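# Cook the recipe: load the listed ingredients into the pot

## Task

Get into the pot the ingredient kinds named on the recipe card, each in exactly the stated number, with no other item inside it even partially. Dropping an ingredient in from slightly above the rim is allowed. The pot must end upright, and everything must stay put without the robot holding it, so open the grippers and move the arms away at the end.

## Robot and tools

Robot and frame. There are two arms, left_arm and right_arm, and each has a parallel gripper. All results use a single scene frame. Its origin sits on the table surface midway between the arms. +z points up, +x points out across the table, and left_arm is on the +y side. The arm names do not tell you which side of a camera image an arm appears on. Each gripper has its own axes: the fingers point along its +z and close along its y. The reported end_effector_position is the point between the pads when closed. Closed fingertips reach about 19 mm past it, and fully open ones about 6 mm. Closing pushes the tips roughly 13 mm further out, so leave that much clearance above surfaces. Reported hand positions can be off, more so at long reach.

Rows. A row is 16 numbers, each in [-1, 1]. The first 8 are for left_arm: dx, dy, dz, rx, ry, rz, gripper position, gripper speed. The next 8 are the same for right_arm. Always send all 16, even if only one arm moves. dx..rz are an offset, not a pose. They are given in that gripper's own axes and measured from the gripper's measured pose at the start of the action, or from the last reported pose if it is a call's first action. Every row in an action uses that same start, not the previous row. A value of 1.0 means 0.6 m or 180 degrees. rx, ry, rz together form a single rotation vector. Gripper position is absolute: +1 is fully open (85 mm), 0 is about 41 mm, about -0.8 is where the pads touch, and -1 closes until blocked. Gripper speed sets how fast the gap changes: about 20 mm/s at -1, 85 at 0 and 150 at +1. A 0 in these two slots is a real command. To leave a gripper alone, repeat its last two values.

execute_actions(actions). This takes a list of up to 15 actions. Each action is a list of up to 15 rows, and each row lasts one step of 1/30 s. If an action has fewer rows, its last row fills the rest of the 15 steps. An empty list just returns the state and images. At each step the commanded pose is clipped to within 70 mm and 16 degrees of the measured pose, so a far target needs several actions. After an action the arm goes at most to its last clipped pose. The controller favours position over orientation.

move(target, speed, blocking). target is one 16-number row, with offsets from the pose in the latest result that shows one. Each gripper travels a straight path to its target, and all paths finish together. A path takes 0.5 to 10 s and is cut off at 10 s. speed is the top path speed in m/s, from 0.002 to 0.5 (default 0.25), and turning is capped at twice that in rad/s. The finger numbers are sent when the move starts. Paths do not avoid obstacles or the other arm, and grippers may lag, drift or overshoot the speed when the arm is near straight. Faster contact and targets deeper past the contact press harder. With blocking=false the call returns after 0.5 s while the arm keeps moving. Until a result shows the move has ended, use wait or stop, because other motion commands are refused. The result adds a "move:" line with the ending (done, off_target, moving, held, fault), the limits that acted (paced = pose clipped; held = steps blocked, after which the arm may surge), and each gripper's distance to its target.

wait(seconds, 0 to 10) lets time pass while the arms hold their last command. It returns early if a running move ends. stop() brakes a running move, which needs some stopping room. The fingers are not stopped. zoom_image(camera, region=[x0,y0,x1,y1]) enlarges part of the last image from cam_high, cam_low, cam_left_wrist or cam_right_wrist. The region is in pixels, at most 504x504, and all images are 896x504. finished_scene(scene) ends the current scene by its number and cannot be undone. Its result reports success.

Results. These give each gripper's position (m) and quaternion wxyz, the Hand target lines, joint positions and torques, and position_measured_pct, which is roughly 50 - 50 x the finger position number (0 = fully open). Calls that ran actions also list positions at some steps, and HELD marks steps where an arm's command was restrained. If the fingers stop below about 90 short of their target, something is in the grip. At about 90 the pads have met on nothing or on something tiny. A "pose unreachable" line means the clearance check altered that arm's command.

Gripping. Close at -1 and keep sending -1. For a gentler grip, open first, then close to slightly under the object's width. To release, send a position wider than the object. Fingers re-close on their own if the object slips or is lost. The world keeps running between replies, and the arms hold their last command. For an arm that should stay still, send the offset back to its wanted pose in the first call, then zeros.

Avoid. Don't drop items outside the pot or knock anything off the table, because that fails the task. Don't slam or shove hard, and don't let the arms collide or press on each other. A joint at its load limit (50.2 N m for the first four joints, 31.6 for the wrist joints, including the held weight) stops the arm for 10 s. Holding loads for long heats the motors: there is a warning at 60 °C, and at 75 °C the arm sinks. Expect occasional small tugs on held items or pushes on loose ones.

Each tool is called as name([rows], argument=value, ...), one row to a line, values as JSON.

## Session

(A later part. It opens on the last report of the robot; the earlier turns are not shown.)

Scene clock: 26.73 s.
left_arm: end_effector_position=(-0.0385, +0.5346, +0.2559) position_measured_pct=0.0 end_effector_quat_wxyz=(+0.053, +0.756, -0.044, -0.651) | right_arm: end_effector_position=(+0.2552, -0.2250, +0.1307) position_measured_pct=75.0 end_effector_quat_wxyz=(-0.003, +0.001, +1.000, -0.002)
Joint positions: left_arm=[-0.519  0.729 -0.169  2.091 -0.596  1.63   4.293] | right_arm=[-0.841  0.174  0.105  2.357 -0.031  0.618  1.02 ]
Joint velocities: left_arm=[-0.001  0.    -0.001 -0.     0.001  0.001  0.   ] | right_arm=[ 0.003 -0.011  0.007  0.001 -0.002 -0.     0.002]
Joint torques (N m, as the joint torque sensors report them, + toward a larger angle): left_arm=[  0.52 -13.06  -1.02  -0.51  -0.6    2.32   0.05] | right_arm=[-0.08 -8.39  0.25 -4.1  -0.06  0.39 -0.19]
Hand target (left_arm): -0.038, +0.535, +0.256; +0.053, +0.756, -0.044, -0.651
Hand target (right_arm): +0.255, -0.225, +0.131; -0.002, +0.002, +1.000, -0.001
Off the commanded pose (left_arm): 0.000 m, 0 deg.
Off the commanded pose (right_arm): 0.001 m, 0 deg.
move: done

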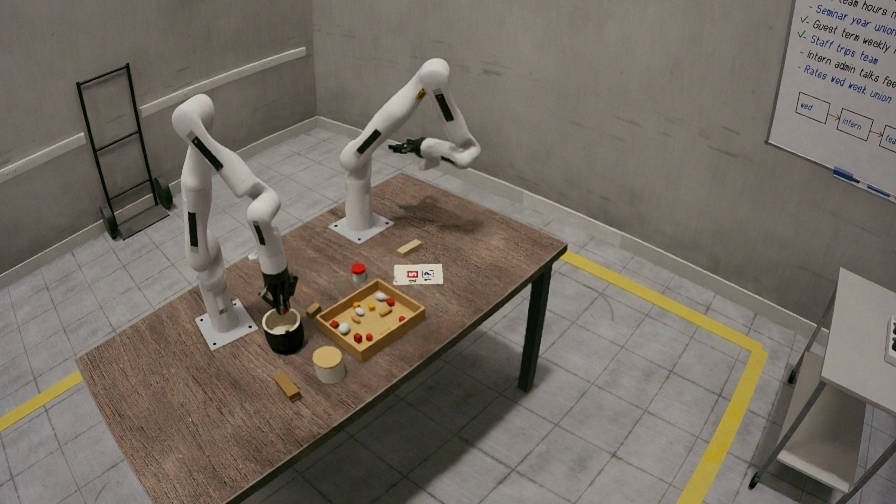

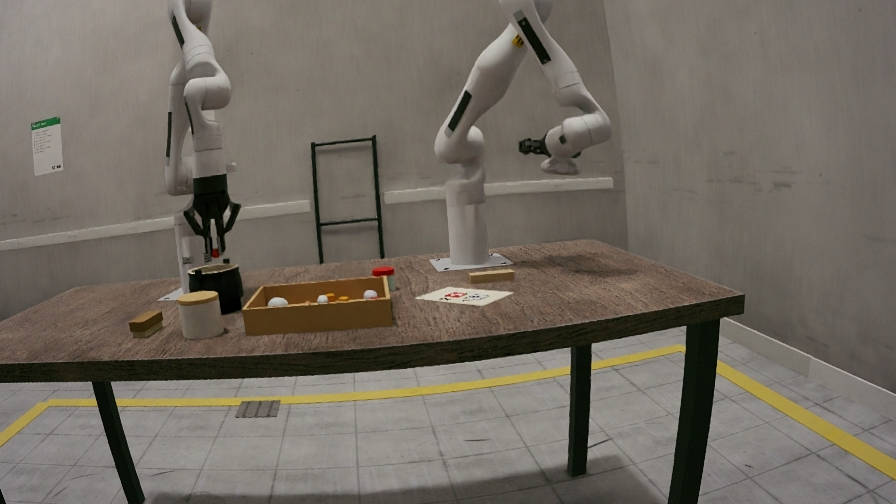

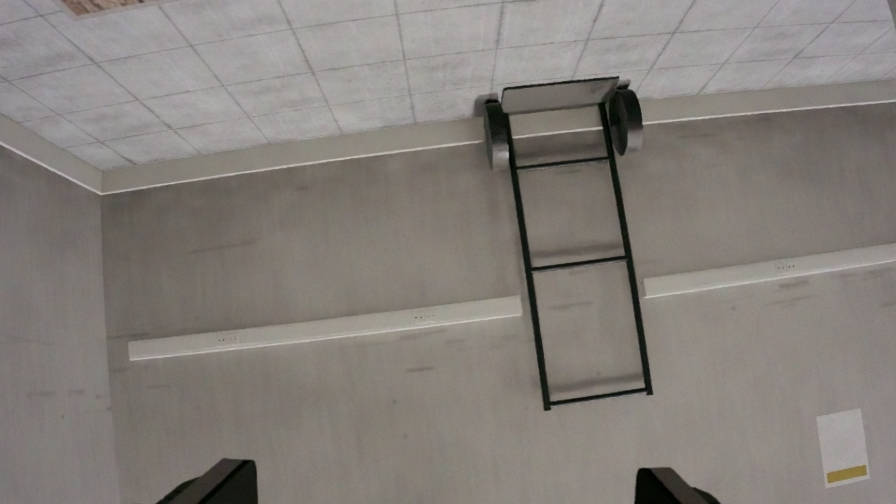

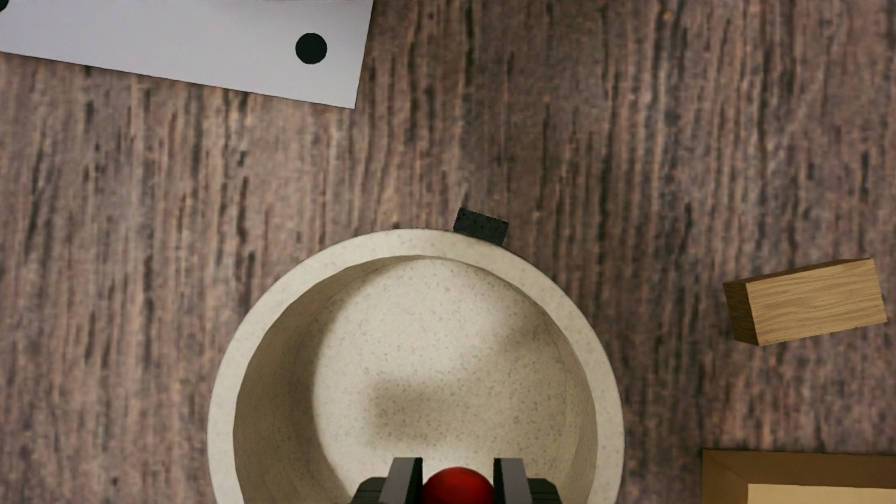

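execute_actions([
  [[0,0,0,0,0,0,1,0,0.002,-0.002,0.005,0,0,0,-0.6,0],[0,0,0,0,0,0,1,0,0.004,-0.004,0.01,0,0,0,-0.6,0],[0,0,0,0,0,0,1,0,0.006,-0.006,0.016,0,0,0,-0.6,0],[0,0,0,0,0,0,1,0,0.008,-0.009,0.022,0,0,0,-0.6,0],[0,0,0,0,0,0,1,0,0.01,-0.011,0.027,0,0,0,-0.6,0],[0,0,0,0,0,0,1,0,0.012,-0.013,0.031,0,0,0,-0.6,0],[0,0,0,0,0,0,1,0,0.013,-0.015,0.034,0,0,0,-0.6,0],[0,0,0,0,0,0,1,0,0.013,-0.015,0.034,0,0,0,-0.6,0],[0,0,0,0,0,0,1,0,0.013,-0.015,0.034,0,0,0,-0.6,0],[0,0,0,0,0,0,1,0,0.013,-0.015,0.034,0,0,0,-0.6,0],[0,0,0,0,0,0,1,0,0.013,-0.015,0.034,0,0,0,-0.2,0]],
  [[0,0,0,0,0,0,1,0,0,0,0,0,0,0,-0.2,0],[0,0,0,0,0,0,1,0,0,0,0,0,0,0,-0.2,0],[0,0,0,0,0,0,1,0,0,0,-0.004,0,0,0,-0.2,0],[0,0,0,0,0,0,1,0,0,0,-0.009,0,0,0,-0.2,0],[0,0,0,0,0,0,1,0,0,0,-0.015,0,0,0,-0.2,0],[0,0,0,0,0,0,1,0,0,0,-0.021,0,0,0,-0.2,0],[0,0,0,0,0,0,1,0,0,0,-0.027,0,0,0,-0.2,0],[0,0,0,0,0,0,1,0,0,0,-0.033,0,0,0,-0.2,0],[0,0,0,0,0,0,1,0,0,0,-0.038,0,0,0,-0.2,0],[0,0,0,0,0,0,1,0,0,0,-0.042,0,0,0,-0.2,0]],
])

move(target=[0,0,0,0,0,0,1,0,-0.315,0.486,0.1,0,0,0,-0.2,0], speed=0.3)

Scene clock: 35.03 s.
left_arm: end_effector_position=(-0.0385, +0.5346, +0.2559) position_measured_pct=0.0 end_effector_quat_wxyz=(+0.053, +0.756, -0.044, -0.651) | right_arm: end_effector_position=(+0.2472, -0.2343, +0.1351) position_measured_pct=59.9 end_effector_quat_wxyz=(-0.003, +0.001, +1.000, -0.002)
Joint positions: left_arm=[-0.519  0.729 -0.169  2.091 -0.596  1.63   4.293] | right_arm=[-0.834  0.14   0.11   2.379 -0.025  0.632  1.027]
Joint velocities: left_arm=[ 0.001 -0.     0.002  0.001 -0.     0.001  0.   ] | right_arm=[-0.001 -0.021 -0.005 -0.006  0.001  0.006 -0.003]
Joint torques (N m, as the joint torque sensors report them, + toward a larger angle): left_arm=[  0.62 -13.3   -0.9   -0.65  -0.85   2.38   0.21] | right_arm=[-0.02 -7.96 -0.19 -4.7   0.03  0.25 -0.39]
Hand target (left_arm): -0.038, +0.535, +0.256; +0.053, +0.756, -0.044, -0.651
Hand target (right_arm): +0.248, -0.234, +0.136; -0.002, +0.001, +1.000, -0.002
Off the commanded pose (left_arm): 0.000 m, 0 deg.
Off the commanded pose (right_arm): 0.001 m, 0 deg.
Step readings (end_effector_position; steps 1 to 15: 1st action; 16 to 30: 2nd action):
0: left_arm (-0.0385, +0.5346, +0.2559) | right_arm (+0.2555, -0.2251, +0.1311)
1: left_arm (-0.0385, +0.5346, +0.2559) | right_arm (+0.2553, -0.2252, +0.1307)
2: left_arm (-0.0385, +0.5346, +0.2559) | right_arm (+0.2546, -0.2260, +0.1288)
4: left_arm (-0.0385, +0.5346, +0.2559) | right_arm (+0.2522, -0.2283, +0.1234)
8: left_arm (-0.0385, +0.5346, +0.2559) | right_arm (+0.2480, -0.2333, +0.1126)
15: left_arm (-0.0385, +0.5346, +0.2559) | right_arm (+0.2475, -0.2339, +0.1105)
16: left_arm (-0.0385, +0.5346, +0.2559) | right_arm (+0.2475, -0.2339, +0.1106)
17: left_arm (-0.0385, +0.5346, +0.2559) | right_arm (+0.2475, -0.2339, +0.1106)
19: left_arm (-0.0385, +0.5346, +0.2559) | right_arm (+0.2478, -0.2335, +0.1127)
23: left_arm (-0.0385, +0.5346, +0.2559) | right_arm (+0.2479, -0.2335, +0.1239)
30: end_effector_position above

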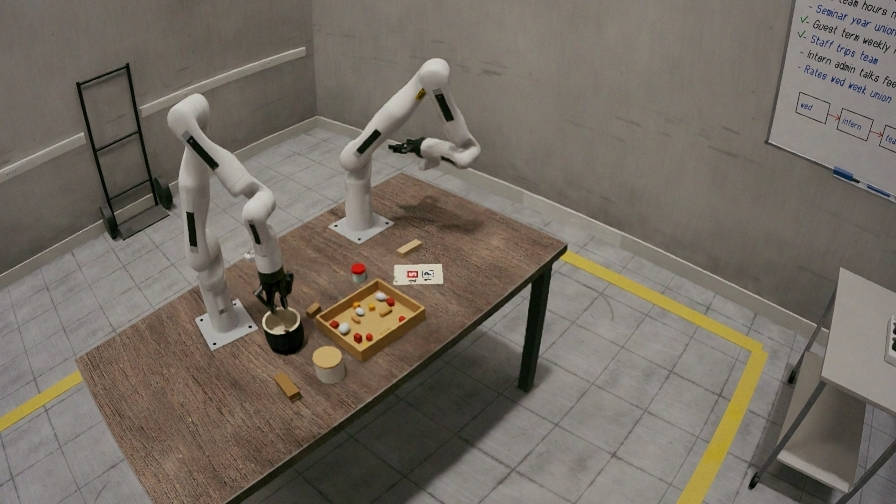

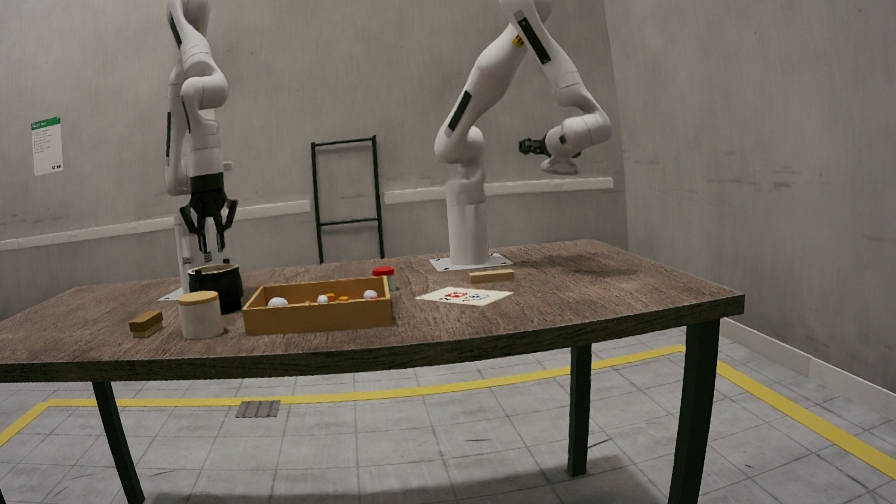

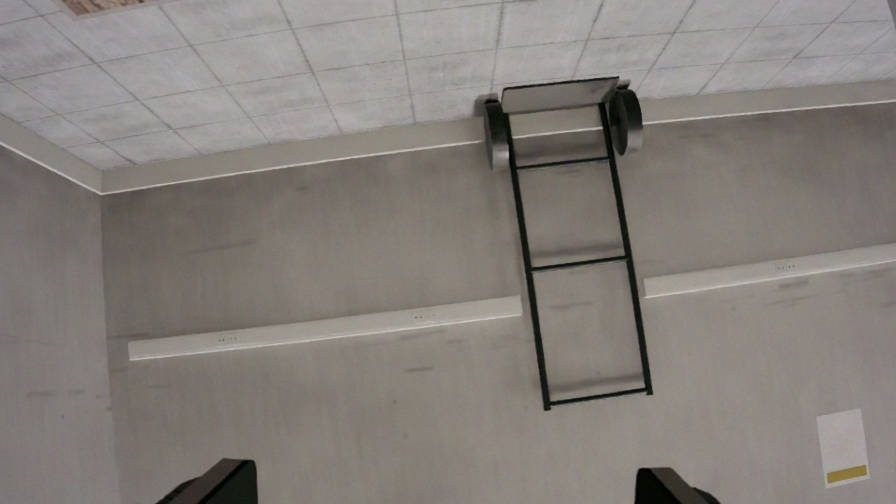

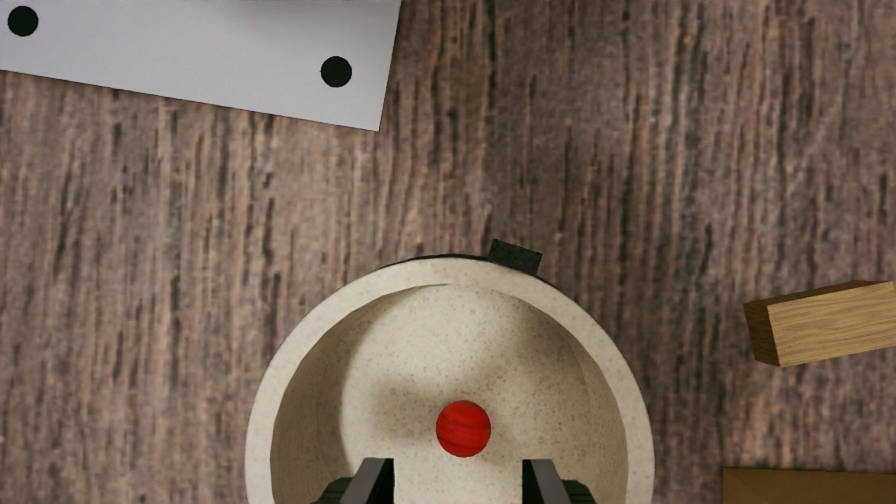

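Scene clock: 36.87 s.
left_arm: end_effector_position=(-0.0385, +0.5346, +0.2559) position_measured_pct=0.0 end_effector_quat_wxyz=(+0.053, +0.756, -0.044, -0.651) | right_arm: end_effector_position=(+0.4350, +0.0574, +0.0727) position_measured_pct=59.9 end_effector_quat_wxyz=(-0.003, +0.001, +1.000, -0.002)
Joint positions: left_arm=[-0.519  0.729 -0.169  2.091 -0.596  1.63   4.293] | right_arm=[-1.024  0.843  0.065  1.345 -0.061  0.964  0.787]
Joint velocities: left_arm=[-0.    -0.    -0.    -0.001  0.     0.001 -0.002] | right_arm=[ 0.     0.004  0.    -0.001 -0.     0.    -0.001]
Joint torques (N m, as the joint torque sensors report them, + toward a larger angle): left_arm=[  0.35 -13.3   -1.07  -0.56  -0.8    2.37   0.2 ] | right_arm=[ -0.01 -21.97   0.75  -6.74  -0.04   0.32  -0.1 ]
Hand target (left_arm): -0.038, +0.535, +0.256; +0.053, +0.756, -0.044, -0.651
Hand target (right_arm): +0.435, +0.057, +0.072; -0.003, +0.001, +1.000, -0.003
Off the commanded pose (left_arm): 0.000 m, 0 deg.
Off the commanded pose (right_arm): 0.002 m, 0 deg.
move: done

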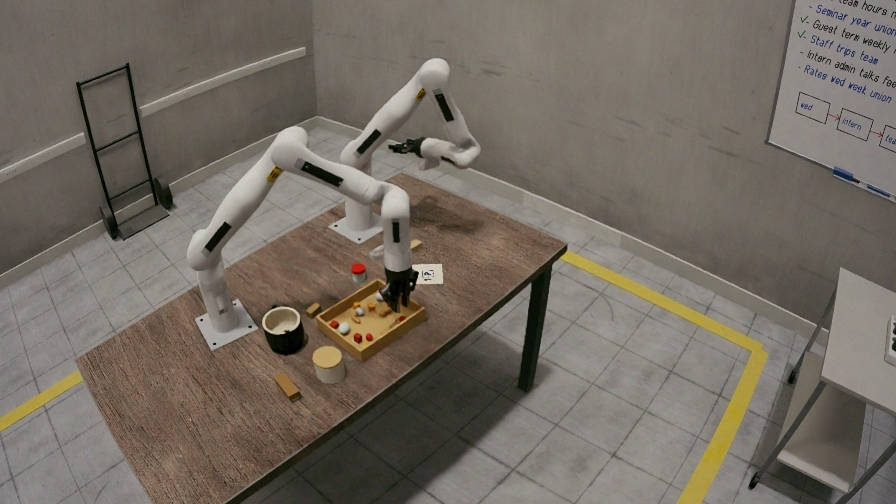

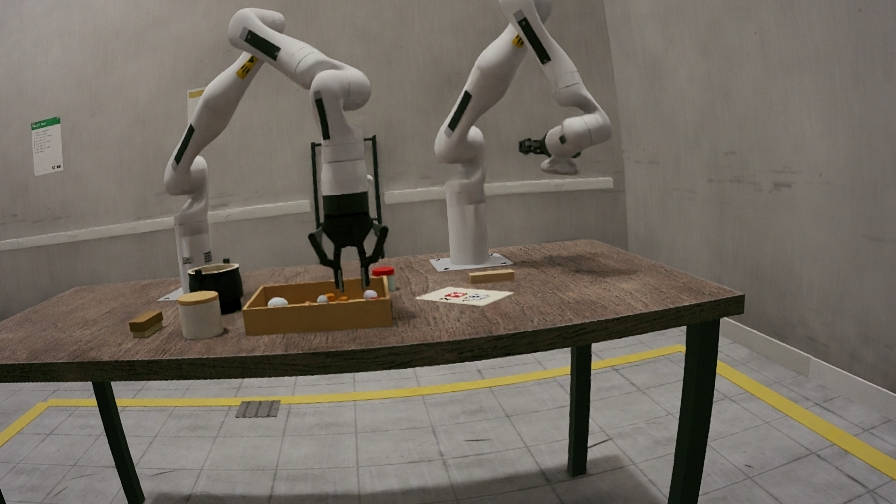

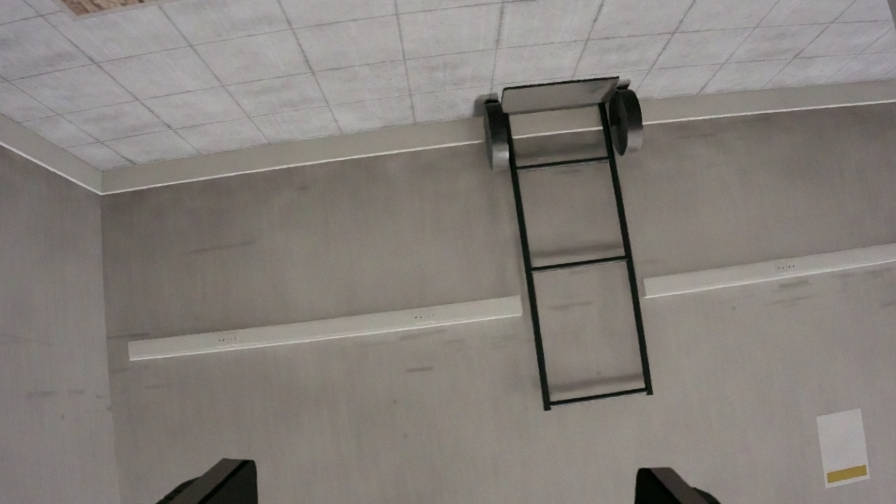

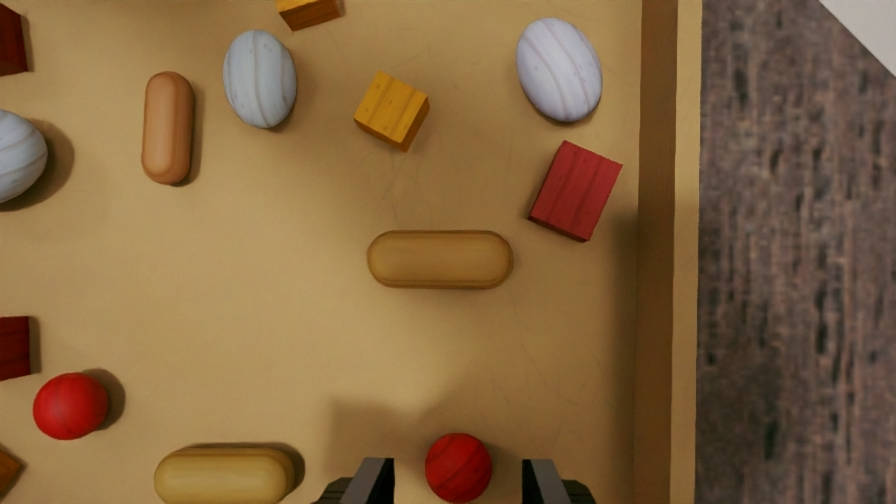

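execute_actions(actions=[])

Scene clock: 43.40 s.
left_arm: end_effector_position=(-0.0385, +0.5346, +0.2559) position_measured_pct=0.0 end_effector_quat_wxyz=(+0.053, +0.756, -0.044, -0.651) | right_arm: end_effector_position=(+0.4350, +0.0574, +0.0725) position_measured_pct=59.9 end_effector_quat_wxyz=(-0.003, +0.001, +1.000, -0.003)
Joint positions: left_arm=[-0.519  0.729 -0.169  2.091 -0.596  1.63   4.293] | right_arm=[-1.024  0.843  0.065  1.345 -0.061  0.964  0.787]
Joint velocities: left_arm=[-0.    -0.     0.001  0.    -0.001  0.     0.002] | right_arm=[-0.     0.     0.    -0.     0.    -0.     0.001]
Joint torques (N m, as the joint torque sensors report them, + toward a larger angle): left_arm=[  0.57 -13.04  -0.92  -0.5   -0.79   2.47   0.11] | right_arm=[  0.18 -21.79   0.67  -6.63   0.04   0.33  -0.14]
Hand target (left_arm): -0.038, +0.535, +0.256; +0.053, +0.756, -0.044, -0.651
Hand target (right_arm): +0.435, +0.057, +0.072; -0.003, +0.001, +1.000, -0.003
Off the commanded pose (left_arm): 0.000 m, 0 deg.
Off the commanded pose (right_arm): 0.002 m, 0 deg.

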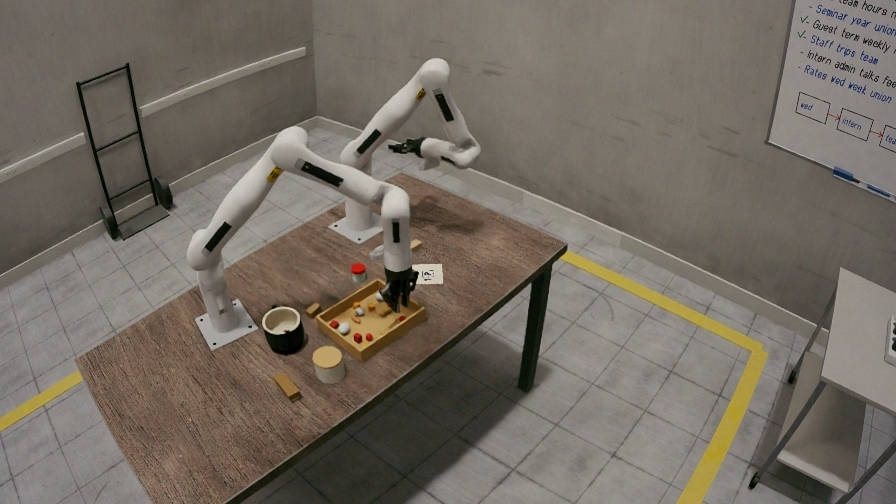

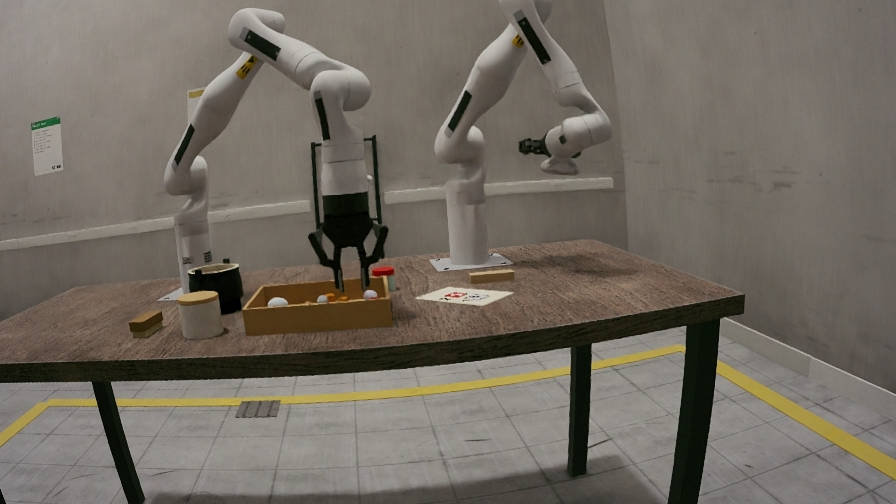

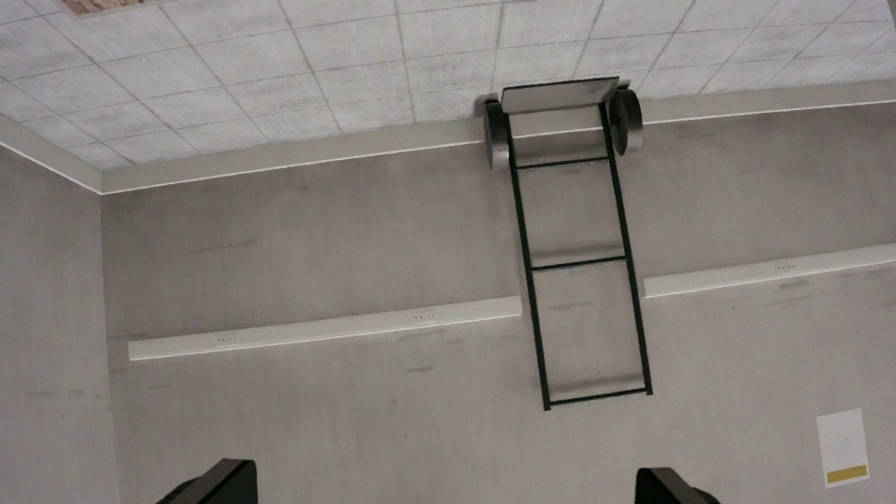

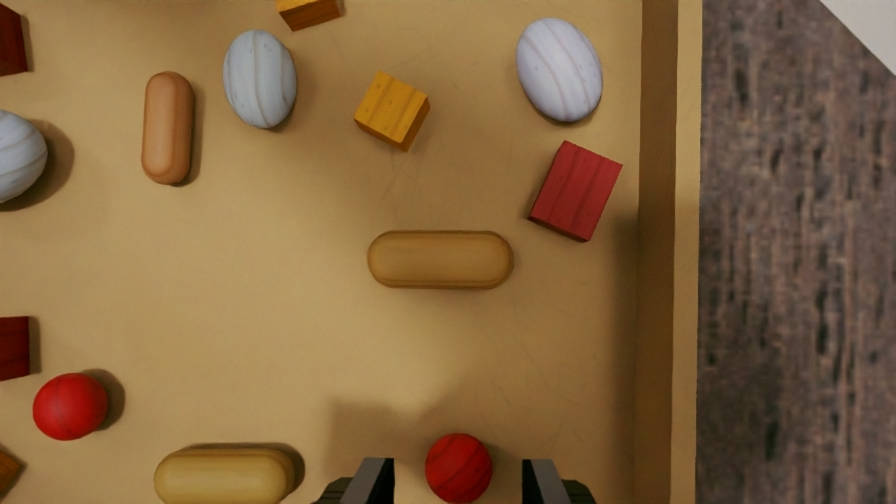

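move(target=[0,0,0,0,0,0,1,0,-0.002,-0.001,0.071,0,0,0,-0.2,0], speed=0.08)

execute_actions([
  [[0,0,0,0,0,0,1,0,0,0,0,0,0,0,-0.6,0]],
])

move(target=[0,0,0,0,0,0,1,0,0.03,-0.03,-0.2,0,0,0,-0.6,0])

Scene clock: 46.27 s.
left_arm: end_effector_position=(-0.0385, +0.5346, +0.2559) position_measured_pct=0.0 end_effector_quat_wxyz=(+0.053, +0.756, -0.044, -0.651) | right_arm: end_effector_position=(+0.4360, +0.0566, +0.0301) position_measured_pct=59.9 end_effector_quat_wxyz=(-0.003, +0.001, +1.000, -0.002)
Joint positions: left_arm=[-0.519  0.729 -0.169  2.091 -0.596  1.63   4.293] | right_arm=[-1.019  0.907  0.06   1.37  -0.063  0.875  0.792]
Joint velocities: left_arm=[ 0.001  0.001 -0.002 -0.     0.    -0.    -0.   ] | right_arm=[ 0.     0.004 -0.001  0.     0.    -0.    -0.   ]
Joint torques (N m, as the joint torque sensors report them, + toward a larger angle): left_arm=[  0.58 -13.19  -1.31  -0.44  -0.84   2.48   0.14] | right_arm=[ -0.01 -21.99   0.81  -6.12   0.     0.31  -0.12]
Hand target (left_arm): -0.038, +0.535, +0.256; +0.053, +0.756, -0.044, -0.651
Hand target (right_arm): +0.436, +0.057, +0.030; -0.003, +0.001, +1.000, -0.003
Off the commanded pose (left_arm): 0.000 m, 0 deg.
Off the commanded pose (right_arm): 0.000 m, 0 deg.
move: done

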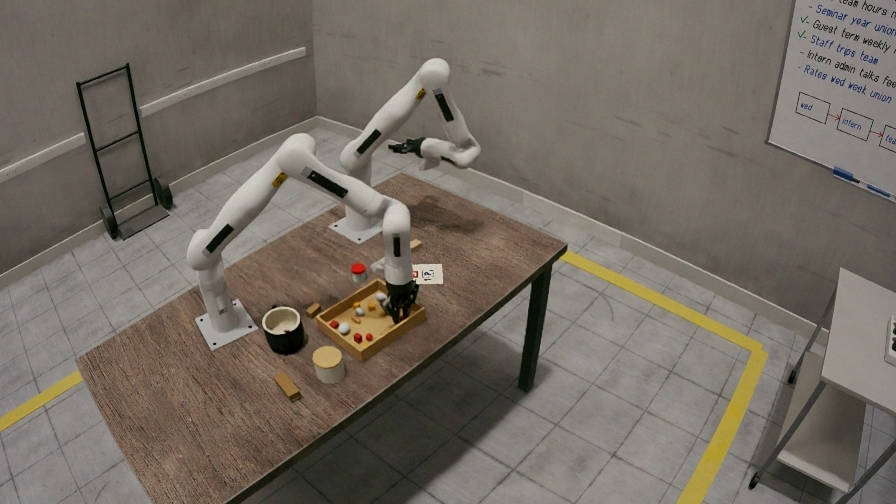

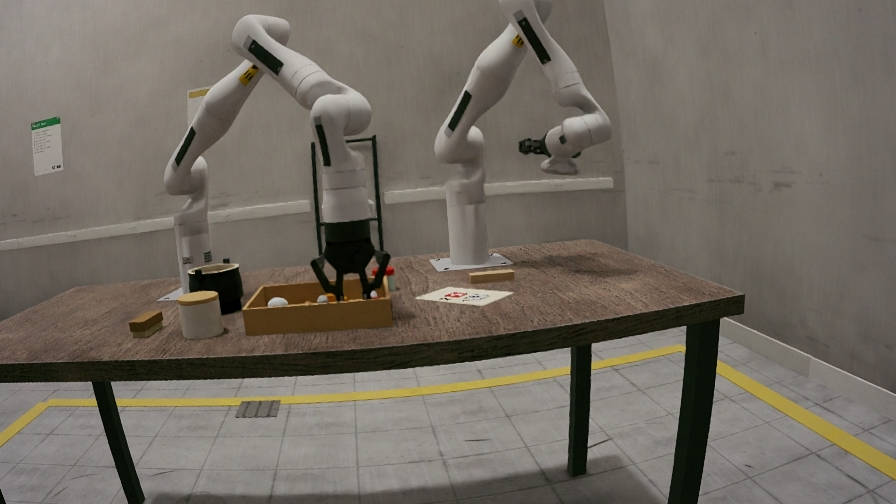

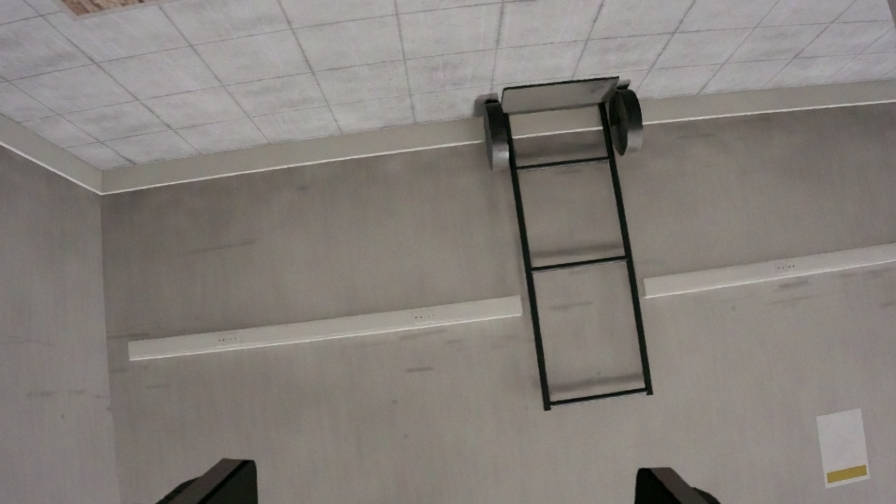

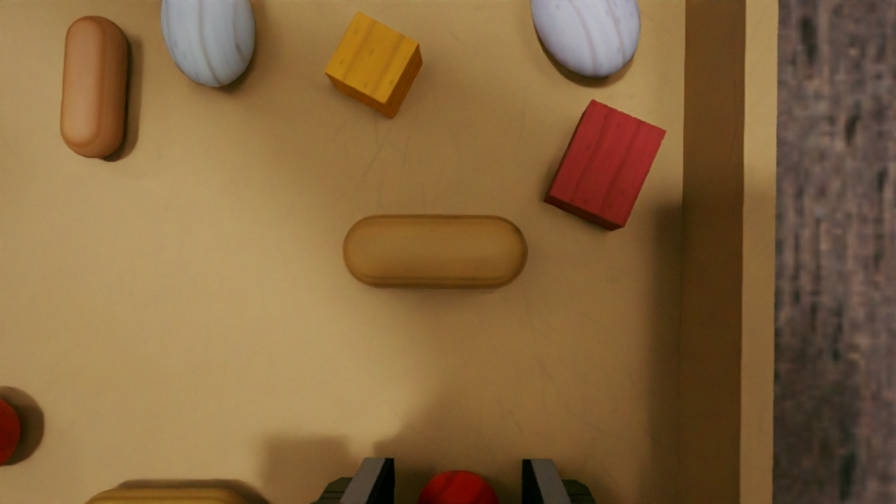

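Scene clock: 46.77 s.
left_arm: end_effector_position=(-0.0385, +0.5346, +0.2559) position_measured_pct=0.0 end_effector_quat_wxyz=(+0.053, +0.756, -0.044, -0.651) | right_arm: end_effector_position=(+0.4361, +0.0567, +0.0304) position_measured_pct=75.0 end_effector_quat_wxyz=(-0.003, +0.001, +1.000, -0.002)
Joint positions: left_arm=[-0.519  0.729 -0.169  2.091 -0.596  1.63   4.293] | right_arm=[-1.019  0.906  0.06   1.37  -0.063  0.875  0.792]
Joint velocities: left_arm=[ 0.001  0.    -0.     0.    -0.    -0.     0.   ] | right_arm=[ 0.    -0.    -0.001  0.    -0.     0.     0.   ]
Joint torques (N m, as the joint torque sensors report them, + toward a larger angle): left_arm=[  0.62 -13.19  -1.07  -0.45  -0.73   2.54   0.05] | right_arm=[ -0.01 -21.62   0.69  -5.98   0.01   0.24  -0.1 ]
Hand target (left_arm): -0.038, +0.535, +0.256; +0.053, +0.756, -0.044, -0.651
Hand target (right_arm): +0.436, +0.057, +0.030; -0.003, +0.001, +1.000, -0.002
Off the commanded pose (left_arm): 0.000 m, 0 deg.
Off the commanded pose (right_arm): 0.000 m, 0 deg.
Step readings (end_effector_position):
0: left_arm (-0.0385, +0.5346, +0.2559) | right_arm (+0.4360, +0.0566, +0.0301)
1: left_arm (-0.0385, +0.5346, +0.2559) | right_arm (+0.4360, +0.0566, +0.0301)
2: left_arm (-0.0385, +0.5346, +0.2559) | right_arm (+0.4360, +0.0566, +0.0301)
4: left_arm (-0.0385, +0.5346, +0.2559) | right_arm (+0.4360, +0.0566, +0.0301)
8: left_arm (-0.0385, +0.5346, +0.2559) | right_arm (+0.4361, +0.0567, +0.0304)
15: end_effector_position above

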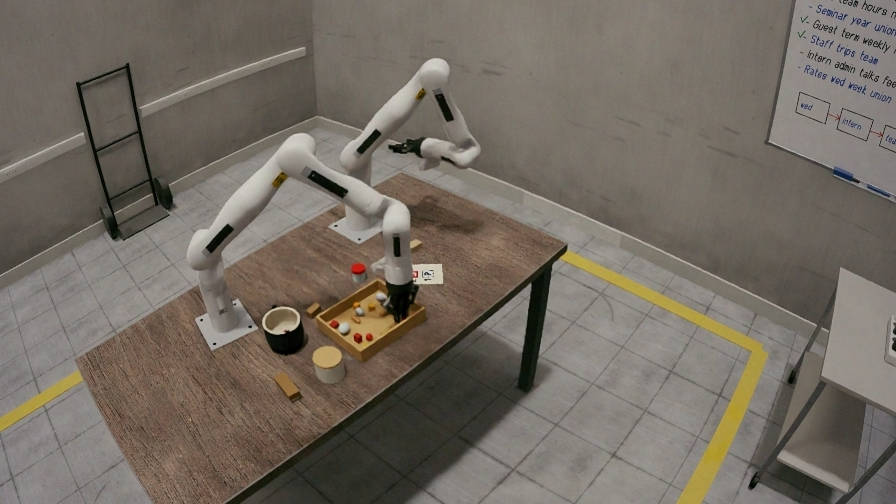

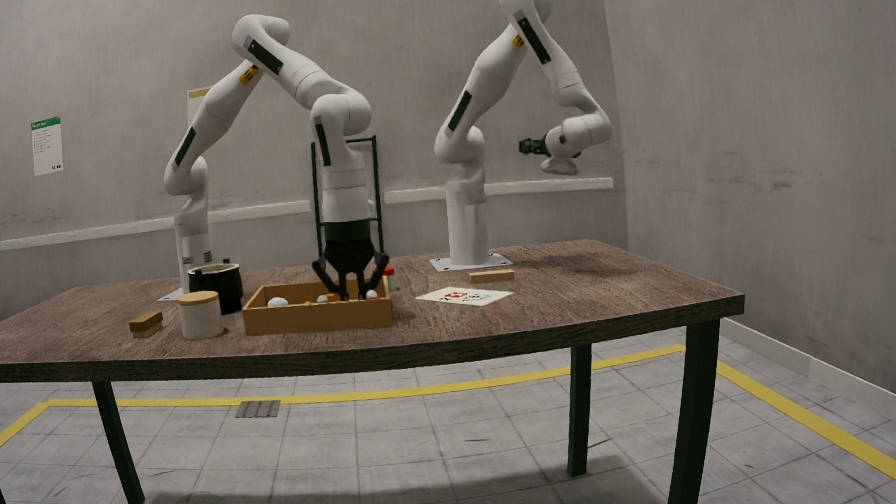

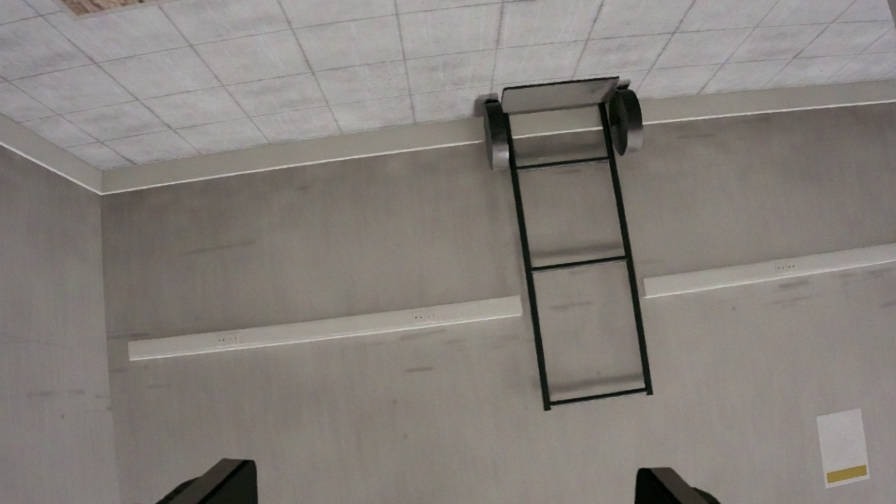

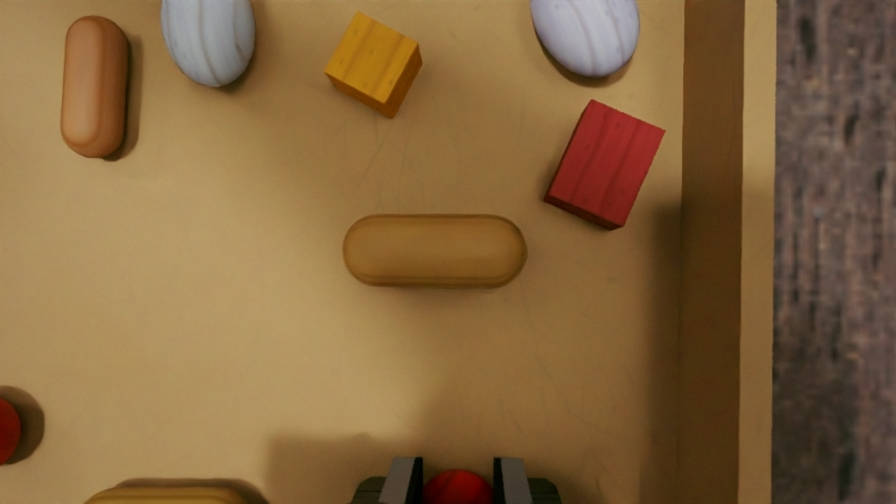

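Scene clock: 47.67 s.
left_arm: end_effector_position=(-0.0385, +0.5346, +0.2559) position_measured_pct=0.0 end_effector_quat_wxyz=(+0.053, +0.756, -0.044, -0.651) | right_arm: end_effector_position=(+0.4187, +0.0392, +0.1503) position_measured_pct=75.0 end_effector_quat_wxyz=(-0.003, +0.001, +1.000, -0.002)
Joint positions: left_arm=[-0.519  0.729 -0.169  2.091 -0.596  1.63   4.293] | right_arm=[-1.029  0.693  0.072  1.368 -0.053  1.091  0.785]
Joint velocities: left_arm=[-0.001 -0.    -0.001  0.    -0.    -0.     0.001] | right_arm=[-0.    -0.006  0.     0.     0.001 -0.     0.001]
Joint torques (N m, as the joint torque sensors report them, + toward a larger angle): left_arm=[  0.69 -13.07  -1.04  -0.51  -0.72   2.46   0.04] | right_arm=[ -0.04 -20.42   0.73  -7.32   0.     0.35  -0.16]
Hand target (left_arm): -0.038, +0.535, +0.256; +0.053, +0.756, -0.044, -0.651
Hand target (right_arm): +0.419, +0.039, +0.151; -0.003, +0.001, +1.000, -0.002
Off the commanded pose (left_arm): 0.000 m, 0 deg.
Off the commanded pose (right_arm): 0.000 m, 0 deg.
move: done

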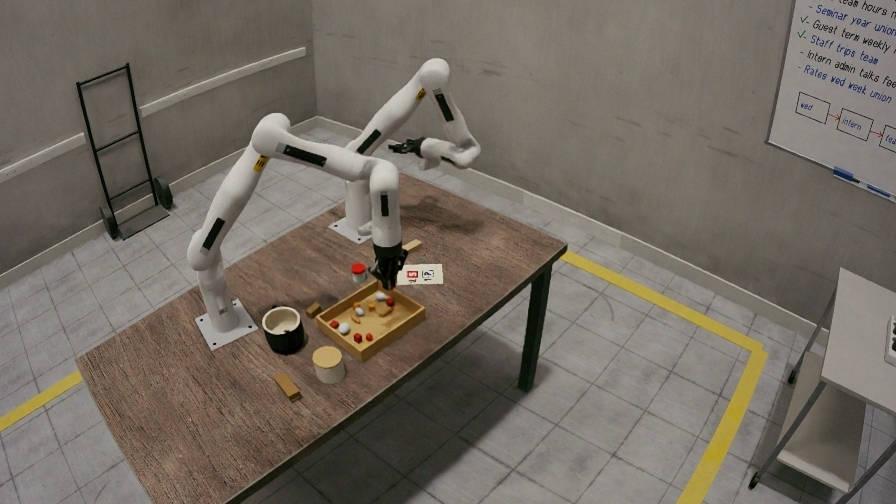

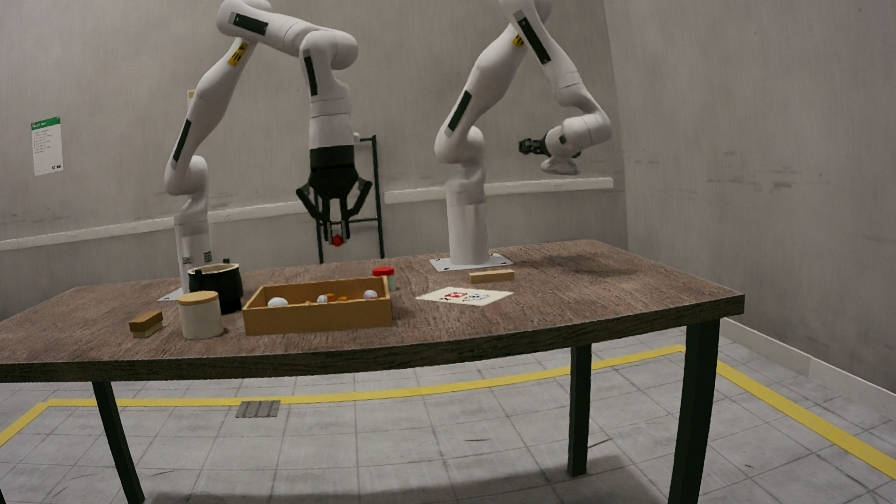

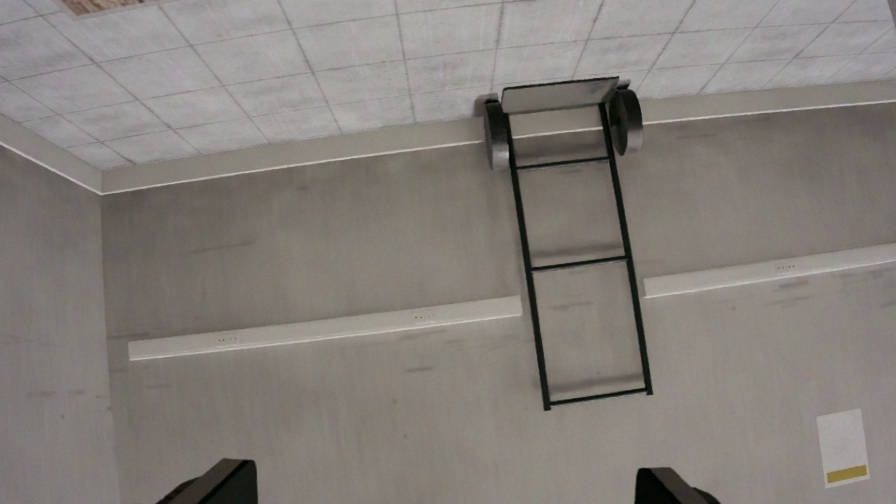

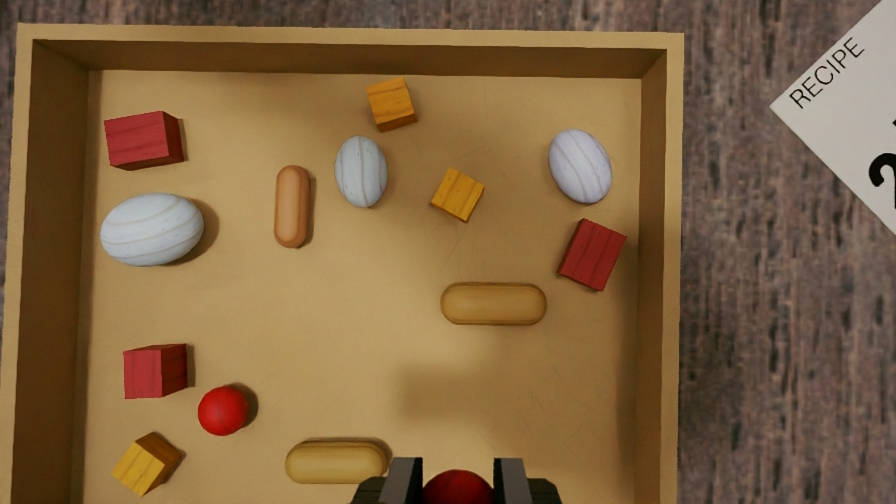

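move(target=[0,0,0,0,0,0,1,0,0.298,-0.465,0.042,0,0,0,-0.6,0], speed=0.3)

Scene clock: 51.53 s.
left_arm: end_effector_position=(-0.0385, +0.5346, +0.2559) position_measured_pct=0.0 end_effector_quat_wxyz=(+0.053, +0.756, -0.044, -0.651) | right_arm: end_effector_position=(+0.2403, -0.2402, +0.1271) position_measured_pct=75.0 end_effector_quat_wxyz=(-0.004, +0.001, +1.000, -0.003)
Joint positions: left_arm=[-0.519  0.729 -0.169  2.091 -0.596  1.63   4.293] | right_arm=[-0.834  0.147  0.116  2.416 -0.029  0.59   1.039]
Joint velocities: left_arm=[ 0.002 -0.     0.002 -0.    -0.     0.002 -0.002] | right_arm=[ 0.004 -0.014  0.009  0.    -0.003 -0.001  0.004]
Joint torques (N m, as the joint torque sensors report them, + toward a larger angle): left_arm=[  0.77 -13.12  -0.98  -0.47  -0.97   2.45   0.16] | right_arm=[ 0.2  -7.79  0.12 -3.93 -0.1   0.28  0.01]
Hand target (left_arm): -0.038, +0.535, +0.256; +0.053, +0.756, -0.044, -0.651
Hand target (right_arm): +0.241, -0.240, +0.127; -0.003, +0.001, +1.000, -0.002
Off the commanded pose (left_arm): 0.000 m, 0 deg.
Off the commanded pose (right_arm): 0.001 m, 0 deg.
move: done

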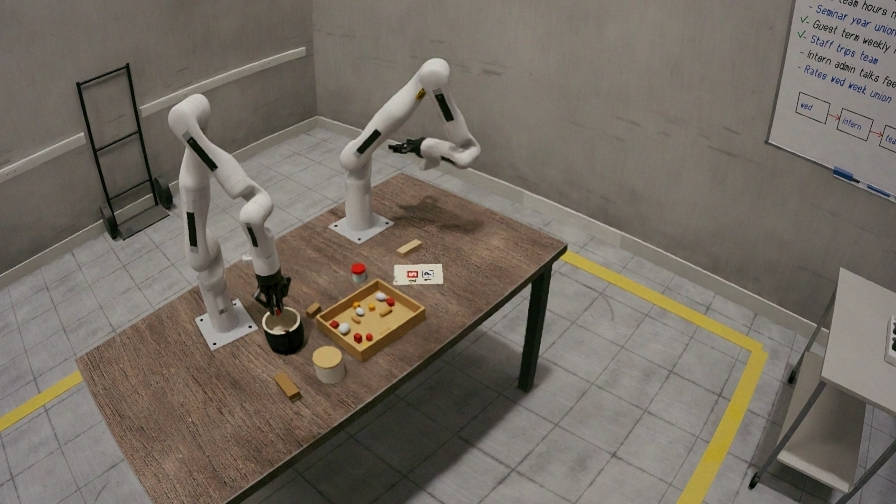

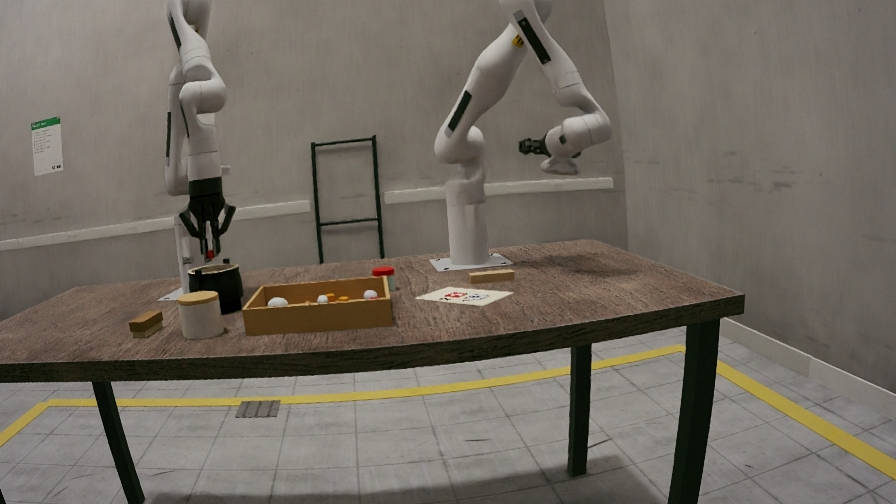

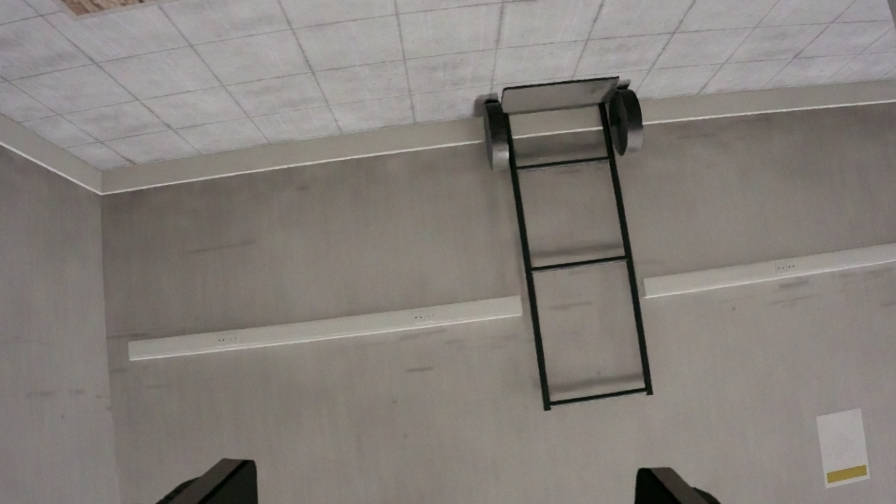

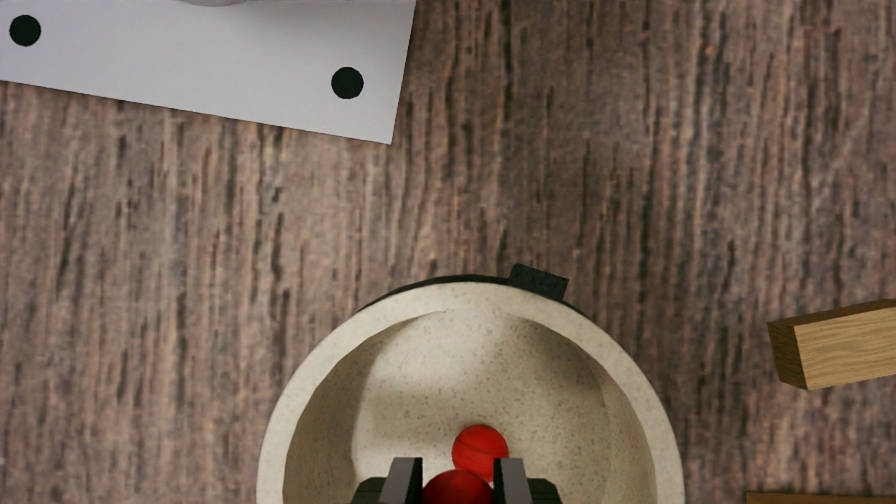

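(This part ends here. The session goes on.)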